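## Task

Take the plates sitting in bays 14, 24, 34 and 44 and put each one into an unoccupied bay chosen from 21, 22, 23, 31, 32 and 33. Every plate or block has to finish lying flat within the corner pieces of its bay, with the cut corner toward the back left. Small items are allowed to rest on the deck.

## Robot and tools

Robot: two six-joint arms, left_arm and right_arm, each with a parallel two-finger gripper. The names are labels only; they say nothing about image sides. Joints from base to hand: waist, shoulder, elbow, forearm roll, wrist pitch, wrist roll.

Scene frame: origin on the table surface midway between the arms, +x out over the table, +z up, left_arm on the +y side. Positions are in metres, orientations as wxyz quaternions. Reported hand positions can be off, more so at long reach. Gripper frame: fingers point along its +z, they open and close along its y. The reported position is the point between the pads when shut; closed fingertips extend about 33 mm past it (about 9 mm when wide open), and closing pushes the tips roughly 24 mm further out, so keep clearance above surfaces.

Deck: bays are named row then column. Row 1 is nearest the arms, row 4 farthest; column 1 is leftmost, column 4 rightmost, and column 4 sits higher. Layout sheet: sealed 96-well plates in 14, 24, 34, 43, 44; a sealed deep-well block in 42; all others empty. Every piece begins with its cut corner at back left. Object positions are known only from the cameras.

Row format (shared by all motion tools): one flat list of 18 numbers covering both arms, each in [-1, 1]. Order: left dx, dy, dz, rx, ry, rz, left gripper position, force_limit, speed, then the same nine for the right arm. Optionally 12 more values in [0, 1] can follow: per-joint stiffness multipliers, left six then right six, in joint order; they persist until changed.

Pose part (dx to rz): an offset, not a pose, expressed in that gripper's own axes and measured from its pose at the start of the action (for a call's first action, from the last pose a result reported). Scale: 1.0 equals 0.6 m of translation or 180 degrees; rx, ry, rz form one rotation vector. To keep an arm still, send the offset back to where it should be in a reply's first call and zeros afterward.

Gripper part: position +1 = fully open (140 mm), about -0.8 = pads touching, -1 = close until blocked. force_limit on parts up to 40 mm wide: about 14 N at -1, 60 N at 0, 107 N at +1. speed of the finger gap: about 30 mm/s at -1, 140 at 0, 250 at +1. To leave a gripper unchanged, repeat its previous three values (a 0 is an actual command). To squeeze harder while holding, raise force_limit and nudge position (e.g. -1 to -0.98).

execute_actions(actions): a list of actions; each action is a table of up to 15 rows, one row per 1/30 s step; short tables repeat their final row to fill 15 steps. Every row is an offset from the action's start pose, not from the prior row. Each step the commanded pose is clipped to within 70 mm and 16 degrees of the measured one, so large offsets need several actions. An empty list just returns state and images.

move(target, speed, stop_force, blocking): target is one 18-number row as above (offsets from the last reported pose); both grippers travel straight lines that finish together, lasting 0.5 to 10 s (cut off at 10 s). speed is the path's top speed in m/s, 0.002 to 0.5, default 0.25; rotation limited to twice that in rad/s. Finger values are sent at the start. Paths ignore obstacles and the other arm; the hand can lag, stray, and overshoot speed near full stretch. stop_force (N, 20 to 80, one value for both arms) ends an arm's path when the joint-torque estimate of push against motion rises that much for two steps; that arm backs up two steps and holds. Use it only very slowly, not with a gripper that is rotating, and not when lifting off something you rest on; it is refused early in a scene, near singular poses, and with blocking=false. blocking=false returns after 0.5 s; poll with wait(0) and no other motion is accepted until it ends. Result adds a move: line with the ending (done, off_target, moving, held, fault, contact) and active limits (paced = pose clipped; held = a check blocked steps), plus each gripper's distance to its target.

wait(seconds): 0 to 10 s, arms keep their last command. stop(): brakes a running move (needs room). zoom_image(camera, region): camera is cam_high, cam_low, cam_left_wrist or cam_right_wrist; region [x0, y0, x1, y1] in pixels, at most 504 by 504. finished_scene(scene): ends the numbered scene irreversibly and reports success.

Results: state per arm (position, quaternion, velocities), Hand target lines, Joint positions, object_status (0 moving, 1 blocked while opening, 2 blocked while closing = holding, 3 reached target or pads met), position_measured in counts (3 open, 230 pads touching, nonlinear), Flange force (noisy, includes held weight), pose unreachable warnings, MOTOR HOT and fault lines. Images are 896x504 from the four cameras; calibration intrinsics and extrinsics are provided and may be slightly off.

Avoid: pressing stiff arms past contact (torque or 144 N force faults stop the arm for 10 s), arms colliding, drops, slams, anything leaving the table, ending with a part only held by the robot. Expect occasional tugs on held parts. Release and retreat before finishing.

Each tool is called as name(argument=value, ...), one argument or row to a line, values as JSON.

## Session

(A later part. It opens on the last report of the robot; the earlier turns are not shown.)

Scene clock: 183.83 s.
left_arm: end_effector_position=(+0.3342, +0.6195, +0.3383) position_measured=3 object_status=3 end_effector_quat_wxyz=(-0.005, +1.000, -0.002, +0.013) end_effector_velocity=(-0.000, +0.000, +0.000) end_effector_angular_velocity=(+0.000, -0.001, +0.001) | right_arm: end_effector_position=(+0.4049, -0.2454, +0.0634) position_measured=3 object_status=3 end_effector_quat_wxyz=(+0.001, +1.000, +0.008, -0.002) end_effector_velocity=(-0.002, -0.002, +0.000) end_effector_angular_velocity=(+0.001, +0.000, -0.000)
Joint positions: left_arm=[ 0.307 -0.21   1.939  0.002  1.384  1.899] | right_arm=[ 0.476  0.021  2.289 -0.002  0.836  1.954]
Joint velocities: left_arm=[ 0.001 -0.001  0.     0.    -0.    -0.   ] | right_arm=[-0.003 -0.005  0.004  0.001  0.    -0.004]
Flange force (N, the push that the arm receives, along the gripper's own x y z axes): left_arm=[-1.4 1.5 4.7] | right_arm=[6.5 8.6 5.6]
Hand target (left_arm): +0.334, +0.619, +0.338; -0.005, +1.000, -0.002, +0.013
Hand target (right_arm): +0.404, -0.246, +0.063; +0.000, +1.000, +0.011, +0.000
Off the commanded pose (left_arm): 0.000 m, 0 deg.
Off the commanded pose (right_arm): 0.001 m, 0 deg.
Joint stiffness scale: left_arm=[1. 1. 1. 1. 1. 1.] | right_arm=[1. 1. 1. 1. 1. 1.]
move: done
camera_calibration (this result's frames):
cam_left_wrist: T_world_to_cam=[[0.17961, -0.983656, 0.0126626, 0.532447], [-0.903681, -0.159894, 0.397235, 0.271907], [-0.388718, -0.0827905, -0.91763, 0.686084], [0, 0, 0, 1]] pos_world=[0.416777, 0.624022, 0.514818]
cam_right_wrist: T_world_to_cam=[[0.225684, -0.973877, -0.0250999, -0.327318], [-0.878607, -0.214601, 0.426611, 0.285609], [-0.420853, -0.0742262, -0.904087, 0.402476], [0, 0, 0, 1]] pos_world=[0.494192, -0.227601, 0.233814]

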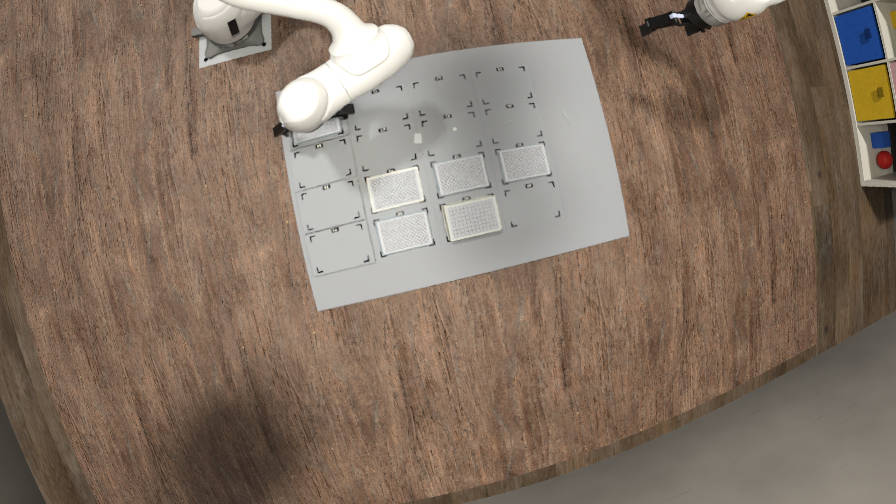

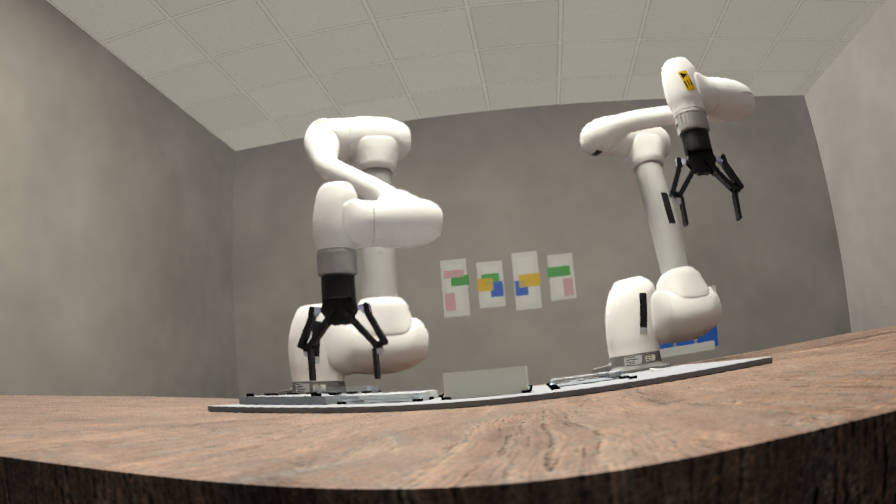

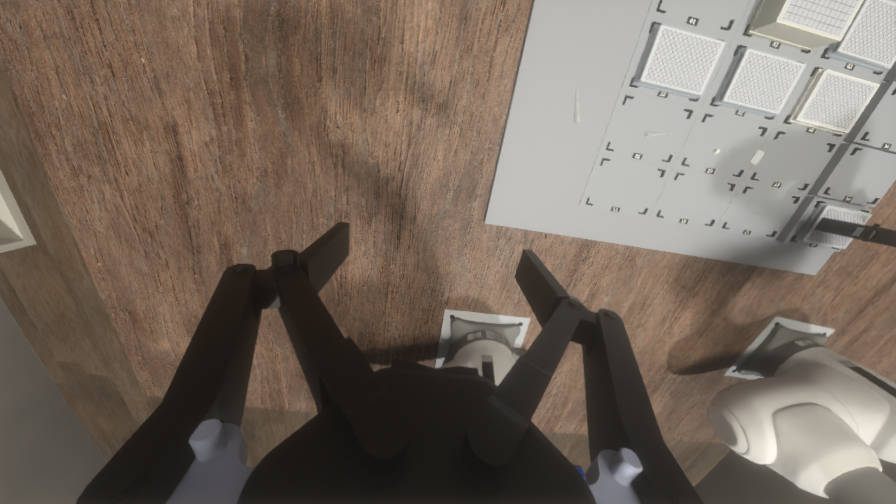

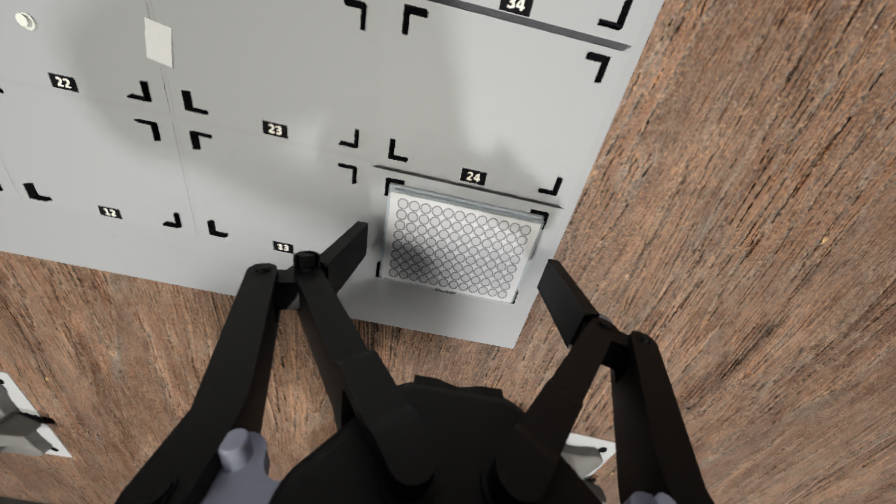

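move(
  target=[0,0,0,0,0,0,1,0,0,-0.001,0.0035,0.0385,0,0.001,0,1,0,-0.5],
  speed=0.05,
)

move(
  target=[0,0,0,0,0,0,1,0,0,0,0,-0.005,0,0,0,-1,0,-0.8],
  speed=0.05,
)

zoom_image(
  camera="cam_right_wrist",
  region=[310, 140, 610, 340],
)

move(
  target=[0,0,0,0,0,0,1,0,0,0.002,0,-0.033,0,0,0,-1,0,-0.8],
  speed=0.06,
)

zoom_image(
  camera="cam_high",
  region=[390, 110, 450, 170],
)

Scene clock: 192.93 s.
left_arm: end_effector_position=(+0.3342, +0.6195, +0.3383) position_measured=3 object_status=3 end_effector_quat_wxyz=(-0.005, +1.000, -0.002, +0.013) end_effector_velocity=(+0.000, -0.000, -0.000) end_effector_angular_velocity=(-0.001, +0.001, -0.001) | right_arm: end_effector_position=(+0.4048, -0.2462, +0.0433) position_measured=3 object_status=3 end_effector_quat_wxyz=(+0.000, +1.000, +0.008, +0.000) end_effector_velocity=(+0.000, -0.000, -0.002) end_effector_angular_velocity=(-0.000, -0.001, +0.000)
Joint positions: left_arm=[ 0.307 -0.21   1.939  0.002  1.384  1.899] | right_arm=[ 0.474  0.047  2.31  -0.002  0.783  1.953]
Joint velocities: left_arm=[-0.     0.001 -0.    -0.001  0.     0.   ] | right_arm=[-0.     0.003  0.002 -0.001 -0.006 -0.   ]
Flange force (N, the push that the arm receives, along the gripper's own x y z axes): left_arm=[-0.2 1.7 5.0] | right_arm=[4.7 10.6 4.6]
Hand target (left_arm): +0.334, +0.619, +0.338; -0.005, +1.000, -0.002, +0.013
Hand target (right_arm): +0.404, -0.248, +0.040; +0.001, +1.000, +0.008, -0.000
Off the commanded pose (left_arm): 0.000 m, 0 deg.
Off the commanded pose (right_arm): 0.003 m, 0 deg.
Joint stiffness scale: left_arm=[1. 1. 1. 1. 1. 1.] | right_arm=[1. 1. 1. 1. 1. 1.]
move: done
camera_calibration (this result's frames):
cam_left_wrist: T_world_to_cam=[[0.17961, -0.983656, 0.0126626, 0.532447], [-0.903681, -0.159894, 0.397235, 0.271907], [-0.388718, -0.0827905, -0.91763, 0.686084], [0, 0, 0, 1]] pos_world=[0.416777, 0.624022, 0.514818]
cam_right_wrist: T_world_to_cam=[[0.224646, -0.974095, -0.0259395, -0.328167], [-0.880655, -0.214347, 0.422495, 0.294997], [-0.417111, -0.0720679, -0.905994, 0.383369], [0, 0, 0, 1]] pos_world=[0.49342, -0.228806, 0.214183]

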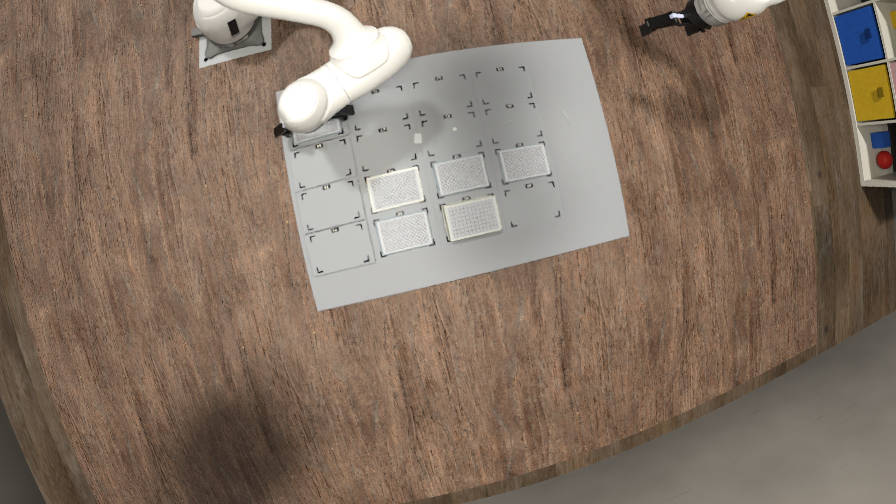

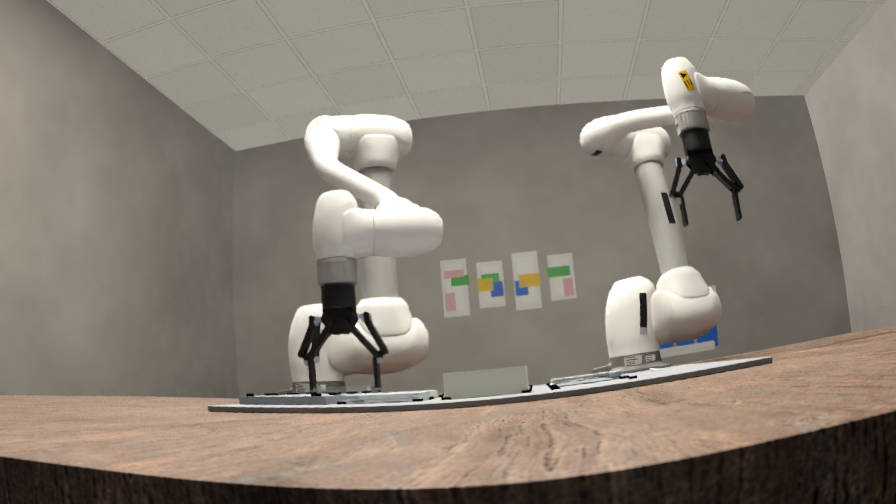

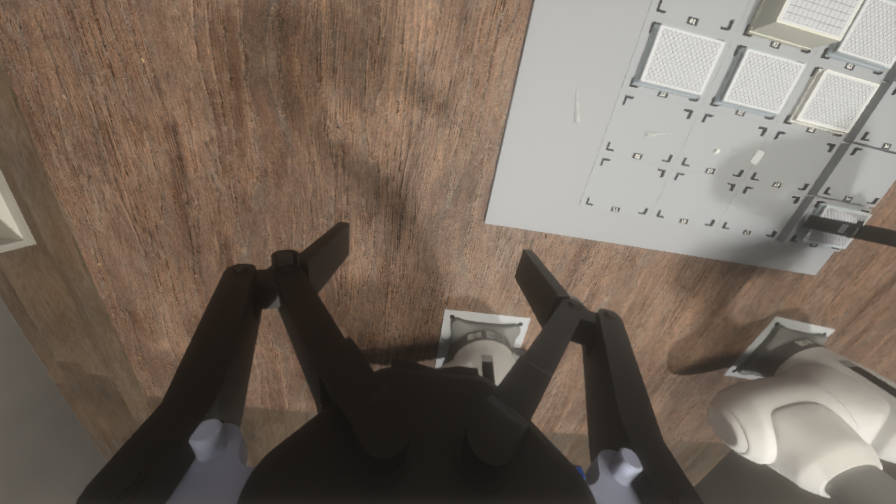

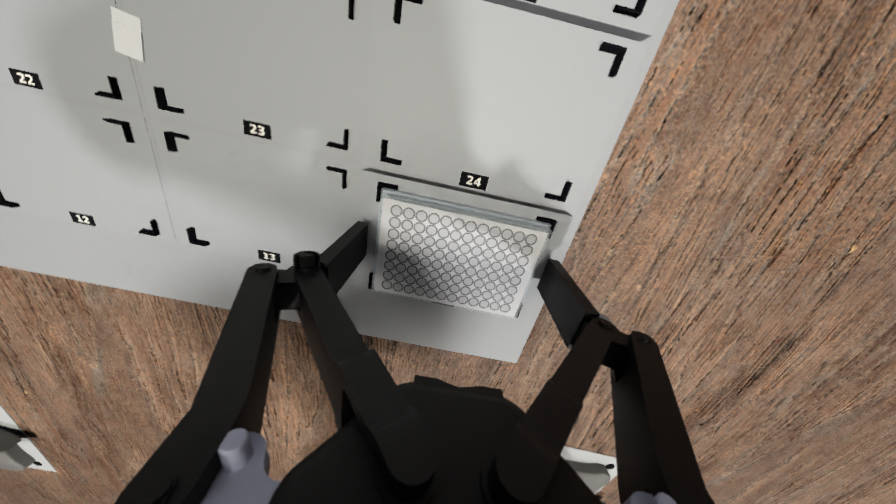

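Scene clock: 193.63 s.
left_arm: end_effector_position=(+0.3342, +0.6195, +0.3383) position_measured=3 object_status=3 end_effector_quat_wxyz=(-0.005, +1.000, -0.002, +0.013) end_effector_velocity=(+0.000, -0.000, -0.000) end_effector_angular_velocity=(-0.002, +0.000, +0.000) | right_arm: end_effector_position=(+0.4049, -0.2462, +0.0447) position_measured=38 object_status=2 end_effector_quat_wxyz=(+0.000, +1.000, +0.008, +0.000) end_effector_velocity=(-0.000, -0.000, -0.000) end_effector_angular_velocity=(+0.000, +0.000, -0.001)
Joint positions: left_arm=[ 0.307 -0.21   1.939  0.002  1.384  1.899] | right_arm=[ 0.474  0.045  2.309 -0.002  0.786  1.953]
Joint velocities: left_arm=[ 0.001  0.001  0.    -0.002  0.     0.001] | right_arm=[-0.001 -0.     0.     0.001  0.    -0.   ]
Flange force (N, the push that the arm receives, along the gripper's own x y z axes): left_arm=[-1.0 1.1 5.2] | right_arm=[1.9 12.7 -13.1]
Hand target (left_arm): +0.334, +0.619, +0.338; -0.005, +1.000, -0.002, +0.013
Hand target (right_arm): +0.405, -0.246, +0.046; +0.000, +1.000, +0.008, +0.000
Off the commanded pose (left_arm): 0.000 m, 0 deg.
Off the commanded pose (right_arm): 0.002 m, 0 deg.
Joint stiffness scale: left_arm=[1. 1. 1. 1. 1. 1.] | right_arm=[1. 1. 1. 1. 1. 1.]
move: done
camera_calibration (this result's frames):
cam_left_wrist: T_world_to_cam=[[0.17961, -0.983656, 0.0126626, 0.532447], [-0.903681, -0.159894, 0.397235, 0.271907], [-0.388718, -0.0827904, -0.91763, 0.686084], [0, 0, 0, 1]] pos_world=[0.416777, 0.624022, 0.514818]
cam_right_wrist: T_world_to_cam=[[0.224647, -0.974094, -0.0259849, -0.328123], [-0.88077, -0.214388, 0.422236, 0.294515], [-0.416868, -0.0719672, -0.906114, 0.384566], [0, 0, 0, 1]] pos_world=[0.493425, -0.228806, 0.215579]

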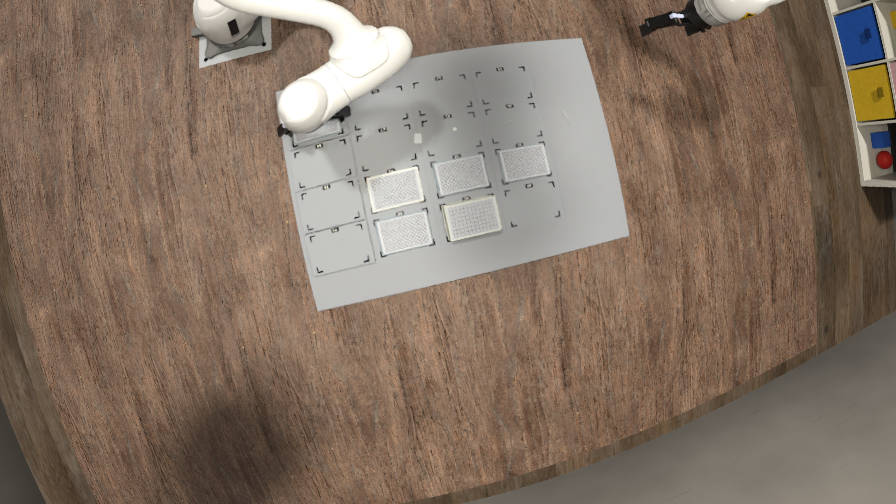

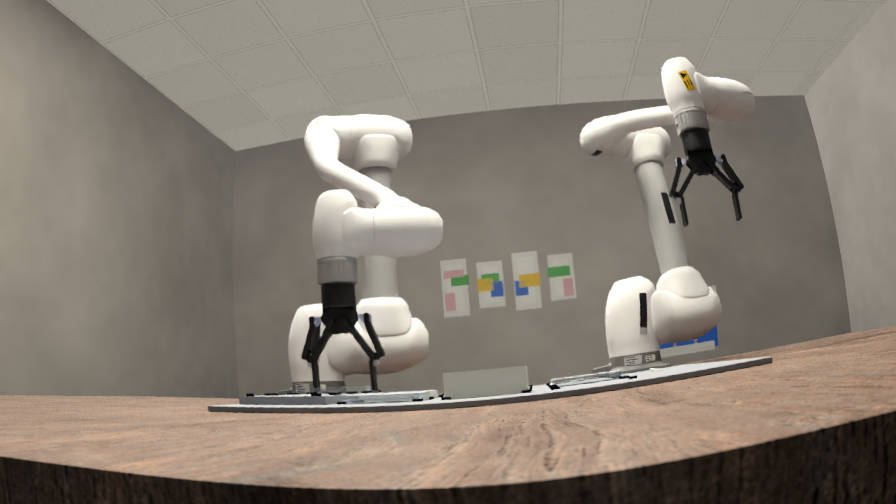

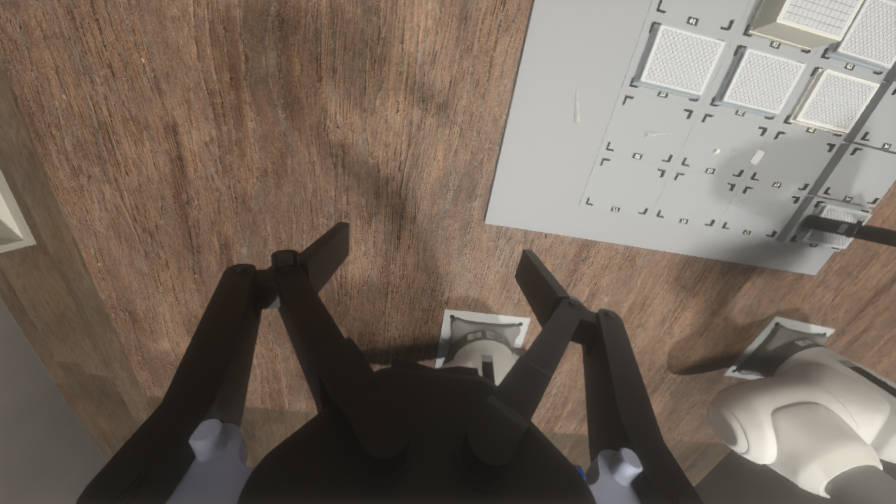

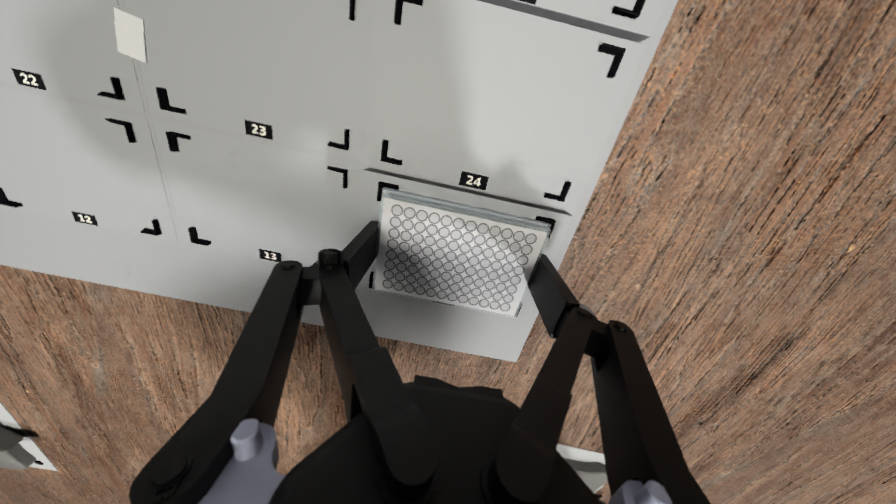

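Region (310, 140, 610, 340) of cam_right_wrist's 896x504 image, scaled by 1.680, with more detail than that image has.

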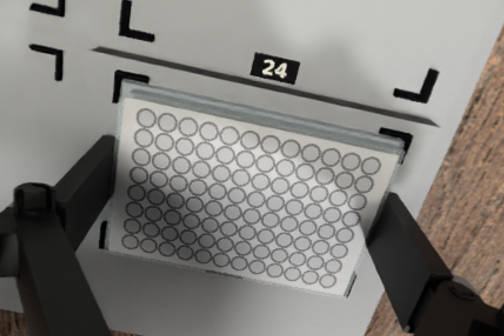

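Scene clock: 194.43 s.
left_arm: end_effector_position=(+0.3342, +0.6195, +0.3383) position_measured=3 object_status=3 end_effector_quat_wxyz=(-0.005, +1.000, -0.002, +0.013) end_effector_velocity=(-0.000, -0.000, -0.000) end_effector_angular_velocity=(-0.001, +0.001, +0.001) | right_arm: end_effector_position=(+0.4049, -0.2462, +0.0614) position_measured=38 object_status=2 end_effector_quat_wxyz=(+0.001, +1.000, +0.007, -0.000) end_effector_velocity=(-0.000, +0.000, +0.002) end_effector_angular_velocity=(-0.000, +0.001, +0.000)
Joint positions: left_arm=[ 0.307 -0.21   1.939  0.002  1.384  1.899] | right_arm=[ 0.474  0.021  2.293 -0.002  0.828  1.953]
Joint velocities: left_arm=[ 0.     0.001  0.    -0.     0.001 -0.   ] | right_arm=[ 0.001 -0.003 -0.003  0.     0.006  0.   ]
Flange force (N, the push that the arm receives, along the gripper's own x y z axes): left_arm=[-0.8 2.8 5.3] | right_arm=[1.6 11.8 5.9]
Hand target (left_arm): +0.334, +0.619, +0.338; -0.005, +1.000, -0.002, +0.013
Hand target (right_arm): +0.406, -0.246, +0.064; +0.000, +1.000, +0.007, +0.000
Off the commanded pose (left_arm): 0.000 m, 0 deg.
Off the commanded pose (right_arm): 0.003 m, 0 deg.
Joint stiffness scale: left_arm=[1. 1. 1. 1. 1. 1.] | right_arm=[1. 1. 1. 1. 1. 1.]
move: done
camera_calibration (this result's frames):
cam_left_wrist: T_world_to_cam=[[0.179611, -0.983656, 0.0126628, 0.532447], [-0.903681, -0.159894, 0.397235, 0.271907], [-0.388718, -0.0827907, -0.91763, 0.686084], [0, 0, 0, 1]] pos_world=[0.416777, 0.624022, 0.514818]
cam_right_wrist: T_world_to_cam=[[0.224559, -0.974123, -0.0256473, -0.32769], [-0.880113, -0.214045, 0.423775, 0.287236], [-0.418299, -0.0725902, -0.905404, 0.400077], [0, 0, 0, 1]] pos_world=[0.493737, -0.228687, 0.232103]

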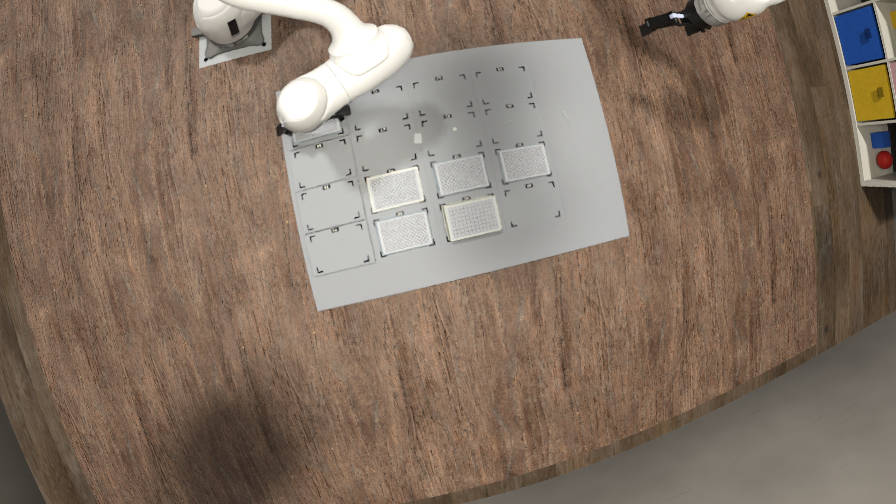

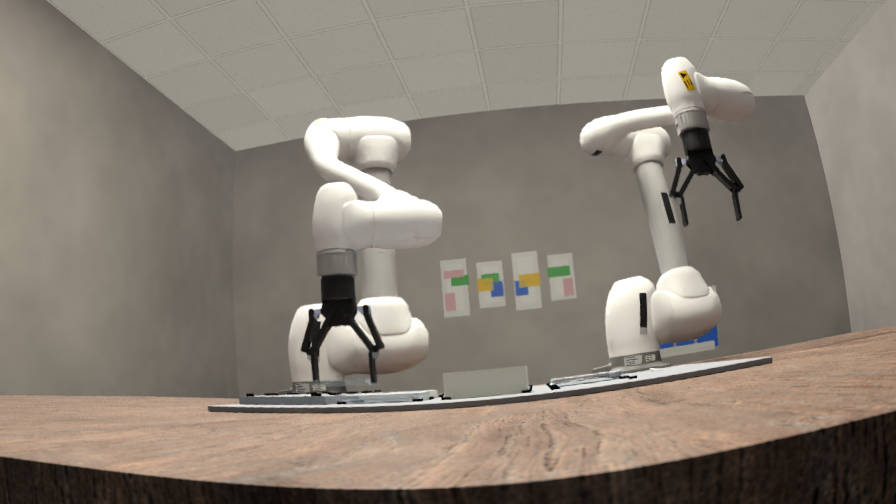

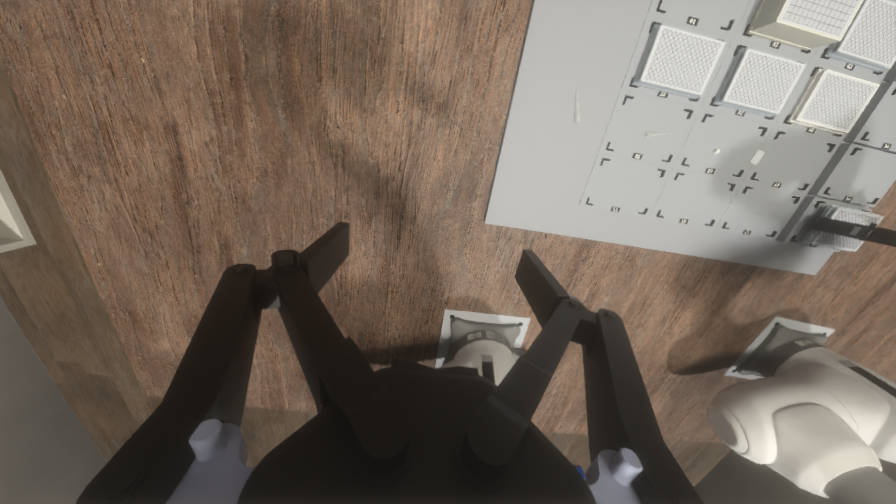

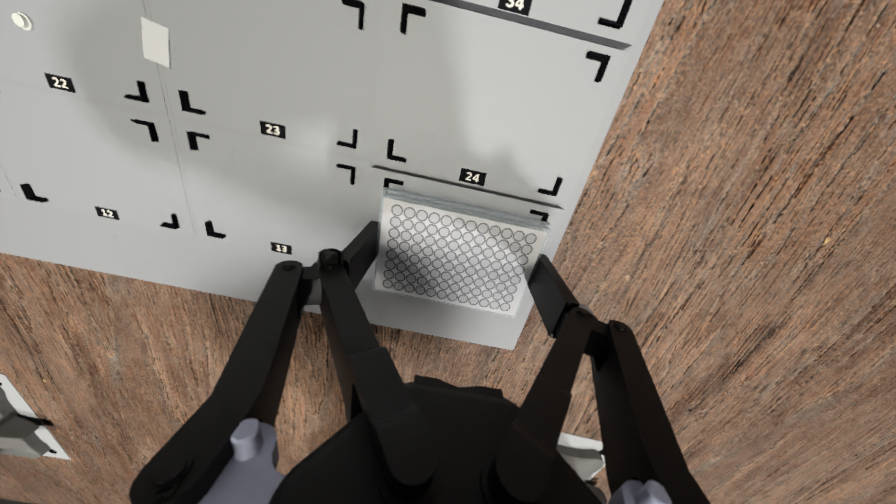

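Region (390, 110, 450, 170) of cam_high's 896x504 image, scaled by 8.400, with more detail than that image has.

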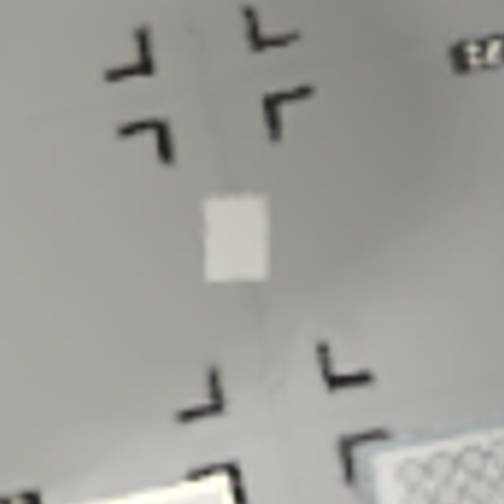

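move(
  target=[0,0,0,0,0,0,1,0,0,0.1802,-0.2708,0.006,0,0,0.002,-1,0,-0.8],
  speed=0.25,
)

move(
  target=[0,0,0,0,0,0,1,0,0,0,0,0.039,0,0,0,-1,0,-0.8],
  speed=0.04,
)

zoom_image(
  camera="cam_right_wrist",
  region=[310, 140, 610, 340],
)

zoom_image(
  camera="cam_right_wrist",
  region=[370, 0, 640, 210],
)

Scene clock: 200.17 s.
left_arm: end_effector_position=(+0.3342, +0.6195, +0.3383) position_measured=3 object_status=3 end_effector_quat_wxyz=(-0.005, +1.000, -0.002, +0.013) end_effector_velocity=(+0.000, +0.001, -0.001) end_effector_angular_velocity=(+0.001, +0.002, -0.000) | right_arm: end_effector_position=(+0.5108, -0.0831, +0.0577) position_measured=38 object_status=2 end_effector_quat_wxyz=(-0.001, +1.000, +0.007, +0.002) end_effector_velocity=(+0.001, +0.003, +0.000) end_effector_angular_velocity=(+0.001, +0.001, -0.002)
Joint positions: left_arm=[ 0.307 -0.21   1.939  0.002  1.384  1.899] | right_arm=[ 0.658  0.279  1.987 -0.     0.871  2.137]
Joint velocities: left_arm=[-0.     0.001 -0.     0.001  0.    -0.   ] | right_arm=[ 0.002  0.003 -0.004  0.002  0.002  0.003]
Flange force (N, the push that the arm receives, along the gripper's own x y z axes): left_arm=[-0.8 2.2 4.9] | right_arm=[6.6 10.4 3.3]
Hand target (left_arm): +0.334, +0.619, +0.338; -0.005, +1.000, -0.002, +0.013
Hand target (right_arm): +0.511, -0.082, +0.057; +0.001, +1.000, +0.004, -0.000
Off the commanded pose (left_arm): 0.000 m, 0 deg.
Off the commanded pose (right_arm): 0.001 m, 0 deg.
Joint stiffness scale: left_arm=[1. 1. 1. 1. 1. 1.] | right_arm=[1. 1. 1. 1. 1. 1.]
move: done
camera_calibration (this result's frames):
cam_left_wrist: T_world_to_cam=[[0.17961, -0.983656, 0.0126627, 0.532447], [-0.903681, -0.159894, 0.397235, 0.271907], [-0.388718, -0.0827905, -0.91763, 0.686084], [0, 0, 0, 1]] pos_world=[0.416777, 0.624022, 0.514818]
cam_right_wrist: T_world_to_cam=[[0.224219, -0.974132, -0.0281513, -0.192426], [-0.881946, -0.21512, 0.419398, 0.418021], [-0.414605, -0.0692089, -0.907366, 0.451423], [0, 0, 0, 1]] pos_world=[0.598979, -0.0662814, 0.228871]

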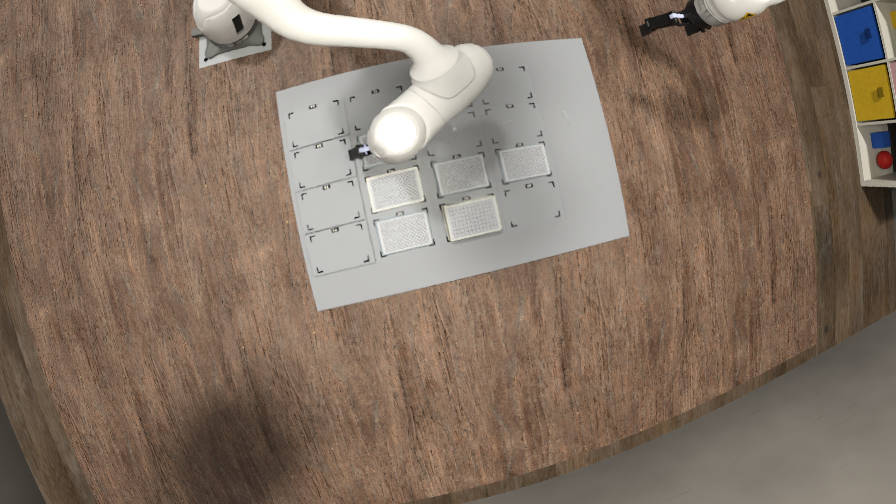

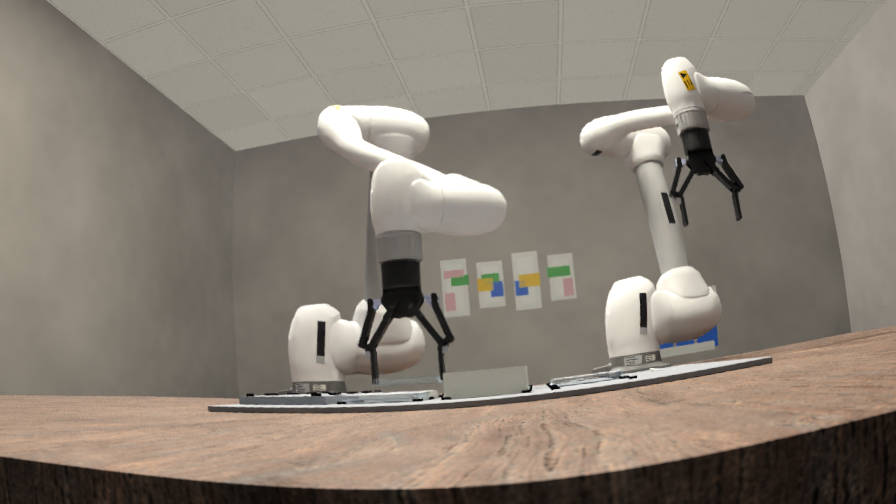

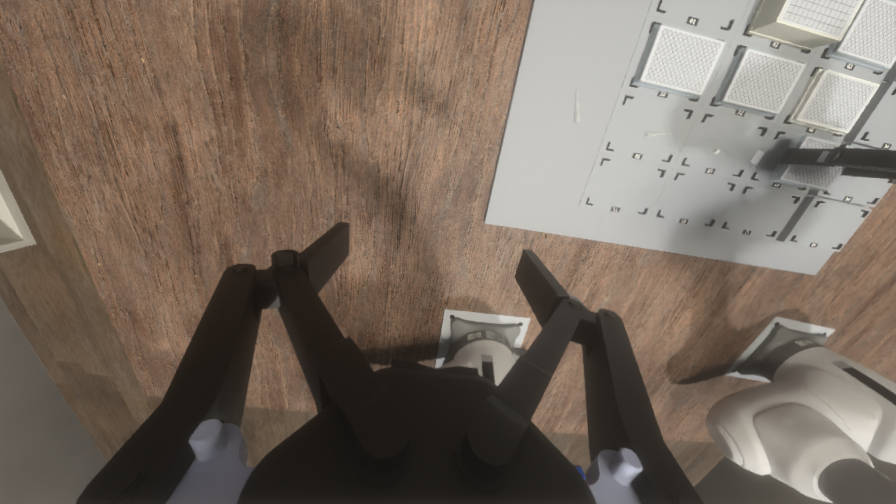

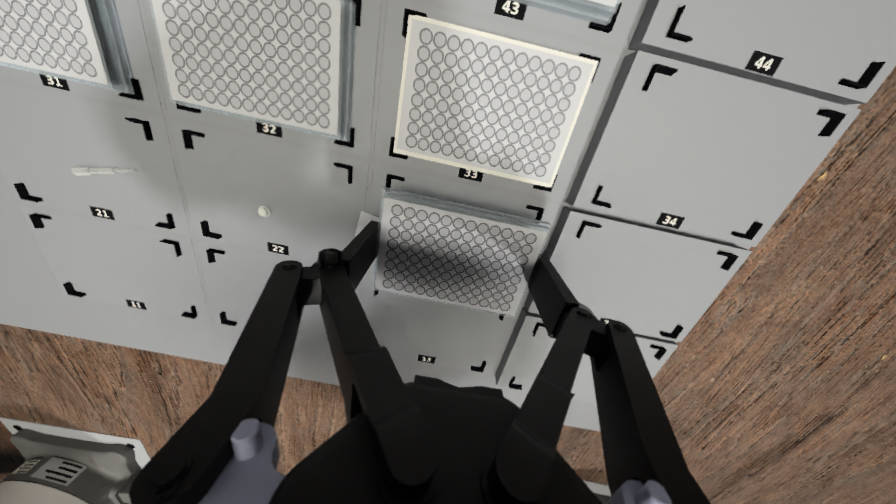

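Scene clock: 201.10 s.
left_arm: end_effector_position=(+0.3342, +0.6195, +0.3383) position_measured=3 object_status=3 end_effector_quat_wxyz=(-0.005, +1.000, -0.002, +0.013) end_effector_velocity=(-0.000, +0.000, -0.000) end_effector_angular_velocity=(-0.000, +0.001, +0.001) | right_arm: end_effector_position=(+0.5118, -0.0825, +0.0380) position_measured=38 object_status=2 end_effector_quat_wxyz=(-0.001, +1.000, +0.007, +0.002) end_effector_velocity=(+0.001, +0.000, -0.002) end_effector_angular_velocity=(+0.001, -0.002, -0.000)
Joint positions: left_arm=[ 0.307 -0.21   1.939  0.002  1.384  1.899] | right_arm=[ 0.658  0.303  2.    -0.     0.833  2.137]
Joint velocities: left_arm=[ 0.001  0.001 -0.     0.     0.001  0.   ] | right_arm=[-0.     0.002  0.    -0.    -0.005  0.   ]
Flange force (N, the push that the arm receives, along the gripper's own x y z axes): left_arm=[-1.1 2.5 5.1] | right_arm=[2.8 5.8 3.9]
Hand target (left_arm): +0.334, +0.619, +0.338; -0.005, +1.000, -0.002, +0.013
Hand target (right_arm): +0.511, -0.083, +0.034; -0.001, +1.000, +0.007, +0.002
Off the commanded pose (left_arm): 0.000 m, 0 deg.
Off the commanded pose (right_arm): 0.004 m, 0 deg.
Joint stiffness scale: left_arm=[1. 1. 1. 1. 1. 1.] | right_arm=[1. 1. 1. 1. 1. 1.]
move: off_target (right_arm)
camera_calibration (this result's frames):
cam_left_wrist: T_world_to_cam=[[0.17961, -0.983656, 0.0126627, 0.532447], [-0.903681, -0.159894, 0.397235, 0.271907], [-0.388718, -0.0827905, -0.91763, 0.686084], [0, 0, 0, 1]] pos_world=[0.416777, 0.624022, 0.514818]
cam_right_wrist: T_world_to_cam=[[0.224258, -0.974105, -0.028759, -0.192561], [-0.882551, -0.215519, 0.417919, 0.427586], [-0.413295, -0.0683403, -0.908029, 0.433435], [0, 0, 0, 1]] pos_world=[0.599686, -0.065801, 0.209337]

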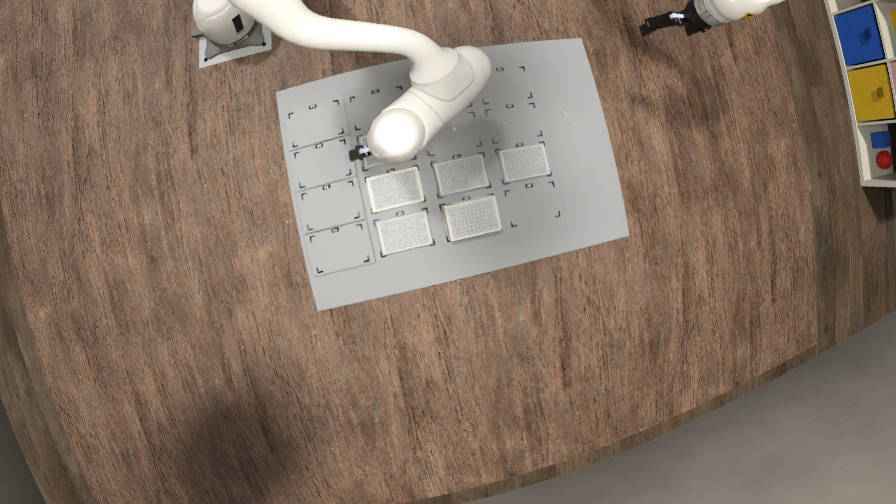

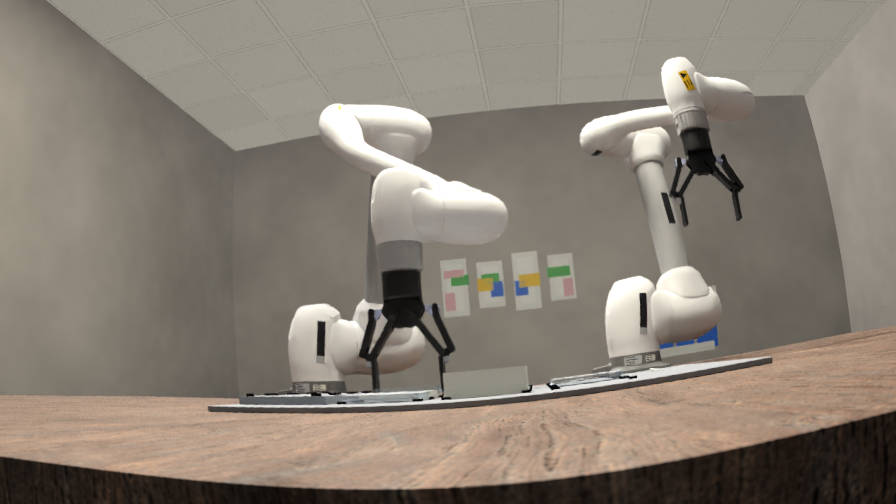

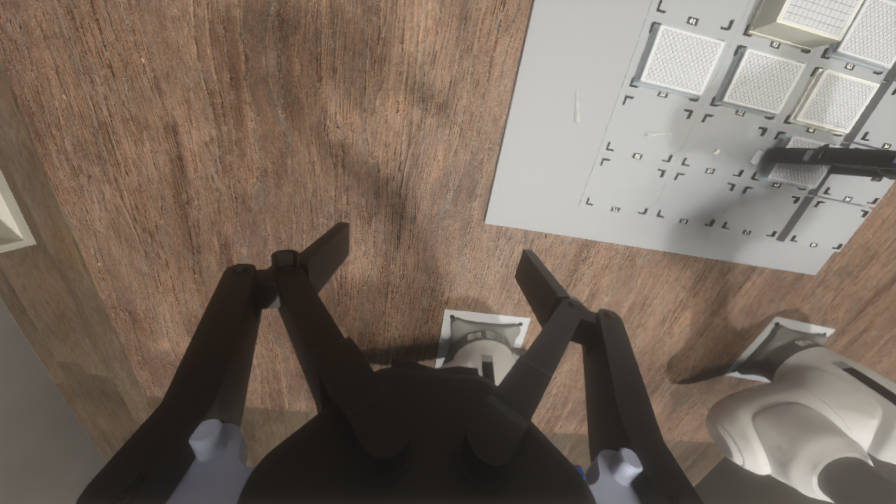

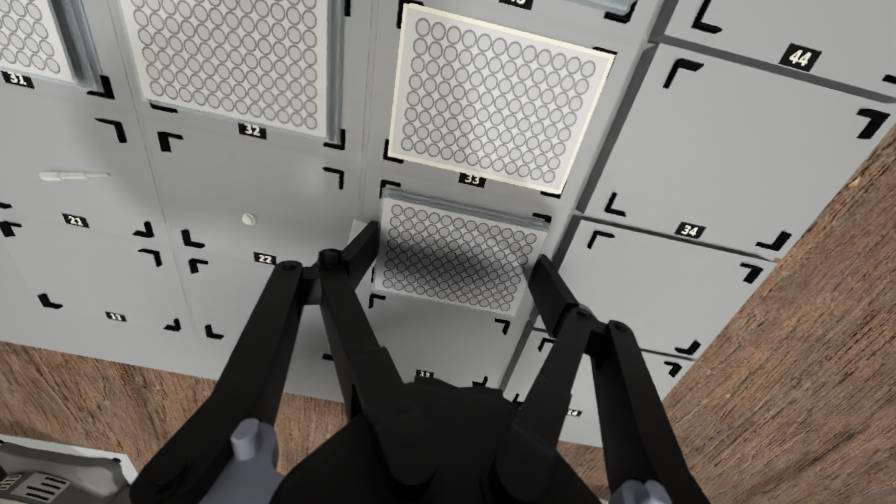

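Region (310, 140, 610, 340) of cam_right_wrist's 896x504 image, scaled by 1.680, with more detail than that image has.

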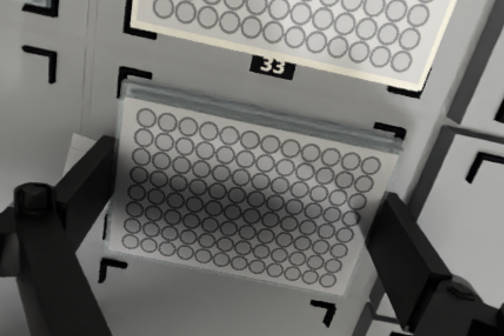

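Region (370, 0, 640, 210) of cam_right_wrist's 896x504 image, scaled by 1.867, with more detail than that image has.

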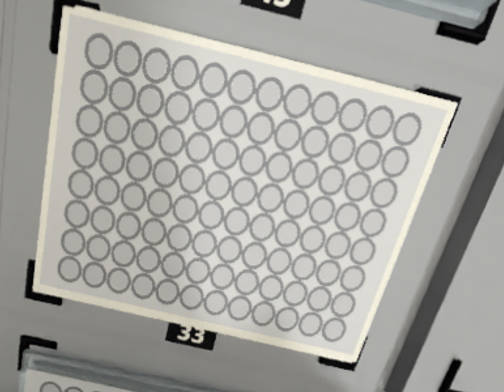

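move(
  target=[0,0,0,0,0,0,1,0,0,-0.001,0.0007,0.023,0,0,0,-1,0,-0.8],
  speed=0.015,
)

zoom_image(
  camera="cam_right_wrist",
  region=[310, 140, 610, 340],
)

zoom_image(
  camera="cam_right_wrist",
  region=[370, 0, 640, 210],
)

Scene clock: 205.43 s.
left_arm: end_effector_position=(+0.3342, +0.6195, +0.3383) position_measured=3 object_status=3 end_effector_quat_wxyz=(-0.005, +1.000, -0.002, +0.013) end_effector_velocity=(+0.000, -0.000, -0.000) end_effector_angular_velocity=(-0.001, +0.000, -0.000) | right_arm: end_effector_position=(+0.5124, -0.0821, +0.0301) position_measured=38 object_status=2 end_effector_quat_wxyz=(-0.002, +1.000, +0.007, +0.003) end_effector_velocity=(+0.000, -0.000, -0.000) end_effector_angular_velocity=(+0.000, -0.000, -0.000)
Joint positions: left_arm=[ 0.307 -0.21   1.939  0.002  1.384  1.899] | right_arm=[ 0.658  0.312  2.006 -0.     0.816  2.137]
Joint velocities: left_arm=[-0.     0.001 -0.    -0.    -0.     0.   ] | right_arm=[-0.     0.     0.    -0.    -0.001  0.   ]
Flange force (N, the push that the arm receives, along the gripper's own x y z axes): left_arm=[-1.0 2.6 5.5] | right_arm=[-2.9 9.8 -23.5]
Hand target (left_arm): +0.334, +0.619, +0.338; -0.005, +1.000, -0.002, +0.013
Hand target (right_arm): +0.511, -0.083, +0.024; -0.001, +1.000, +0.007, +0.002
Off the commanded pose (left_arm): 0.000 m, 0 deg.
Off the commanded pose (right_arm): 0.006 m, 0 deg.
Joint stiffness scale: left_arm=[1. 1. 1. 1. 1. 1.] | right_arm=[1. 1. 1. 1. 1. 1.]
move: off_target (right_arm)
camera_calibration (this result's frames):
cam_left_wrist: T_world_to_cam=[[0.179611, -0.983656, 0.0126627, 0.532447], [-0.90368, -0.159894, 0.397235, 0.271907], [-0.388718, -0.0827906, -0.91763, 0.686084], [0, 0, 0, 1]] pos_world=[0.416777, 0.624022, 0.514818]
cam_right_wrist: T_world_to_cam=[[0.224307, -0.974074, -0.0294167, -0.192556], [-0.883208, -0.215955, 0.416302, 0.431835], [-0.411862, -0.0673985, -0.908751, 0.425853], [0, 0, 0, 1]] pos_world=[0.599984, -0.0656048, 0.201556]

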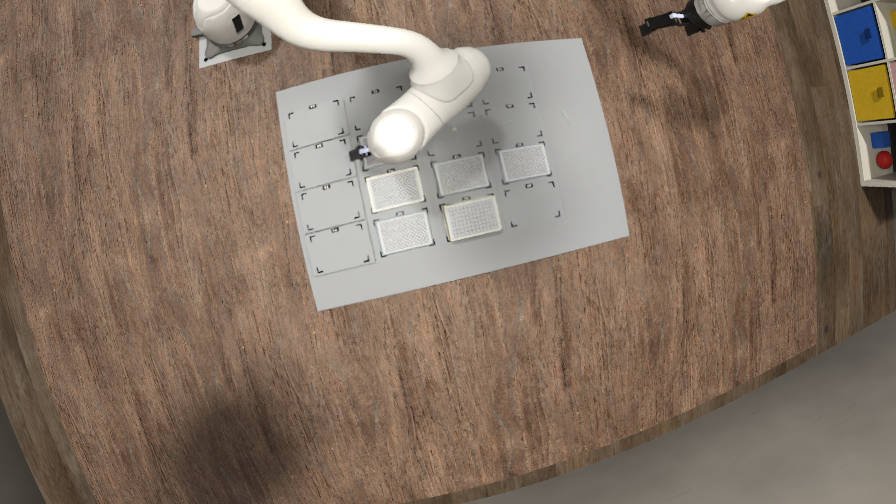

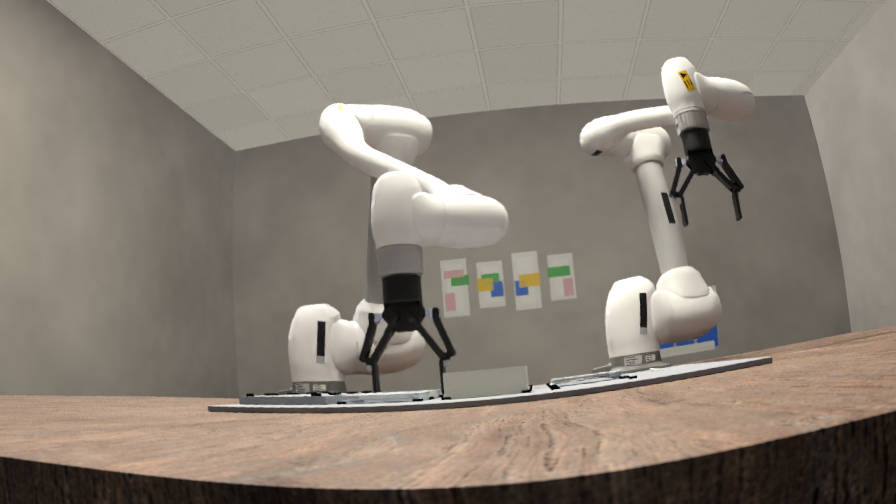

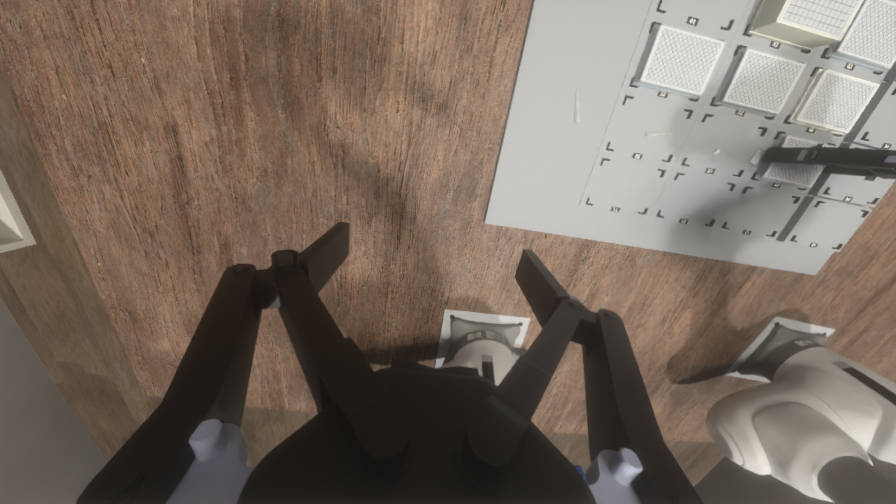

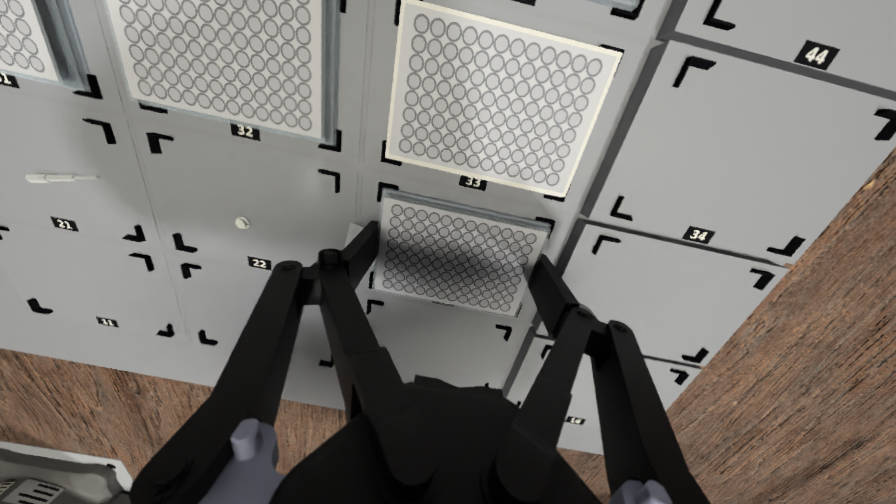

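Region (310, 140, 610, 340) of cam_right_wrist's 896x504 image, scaled by 1.680, with more detail than that image has.

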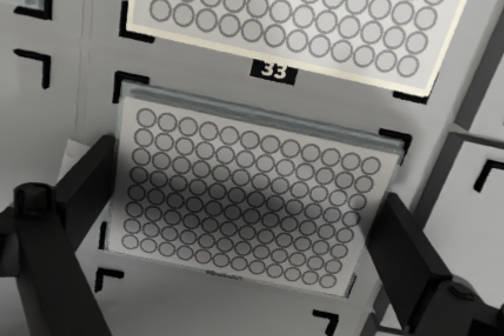

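Region (370, 0, 640, 210) of cam_right_wrist's 896x504 image, scaled by 1.867, with more detail than that image has.

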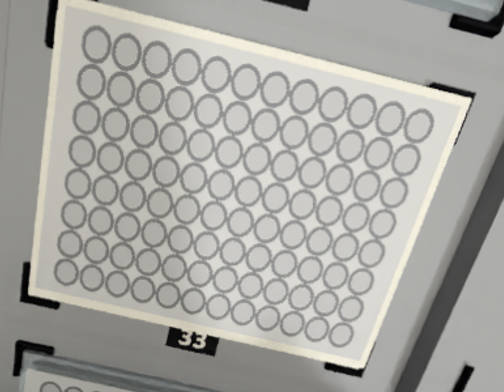

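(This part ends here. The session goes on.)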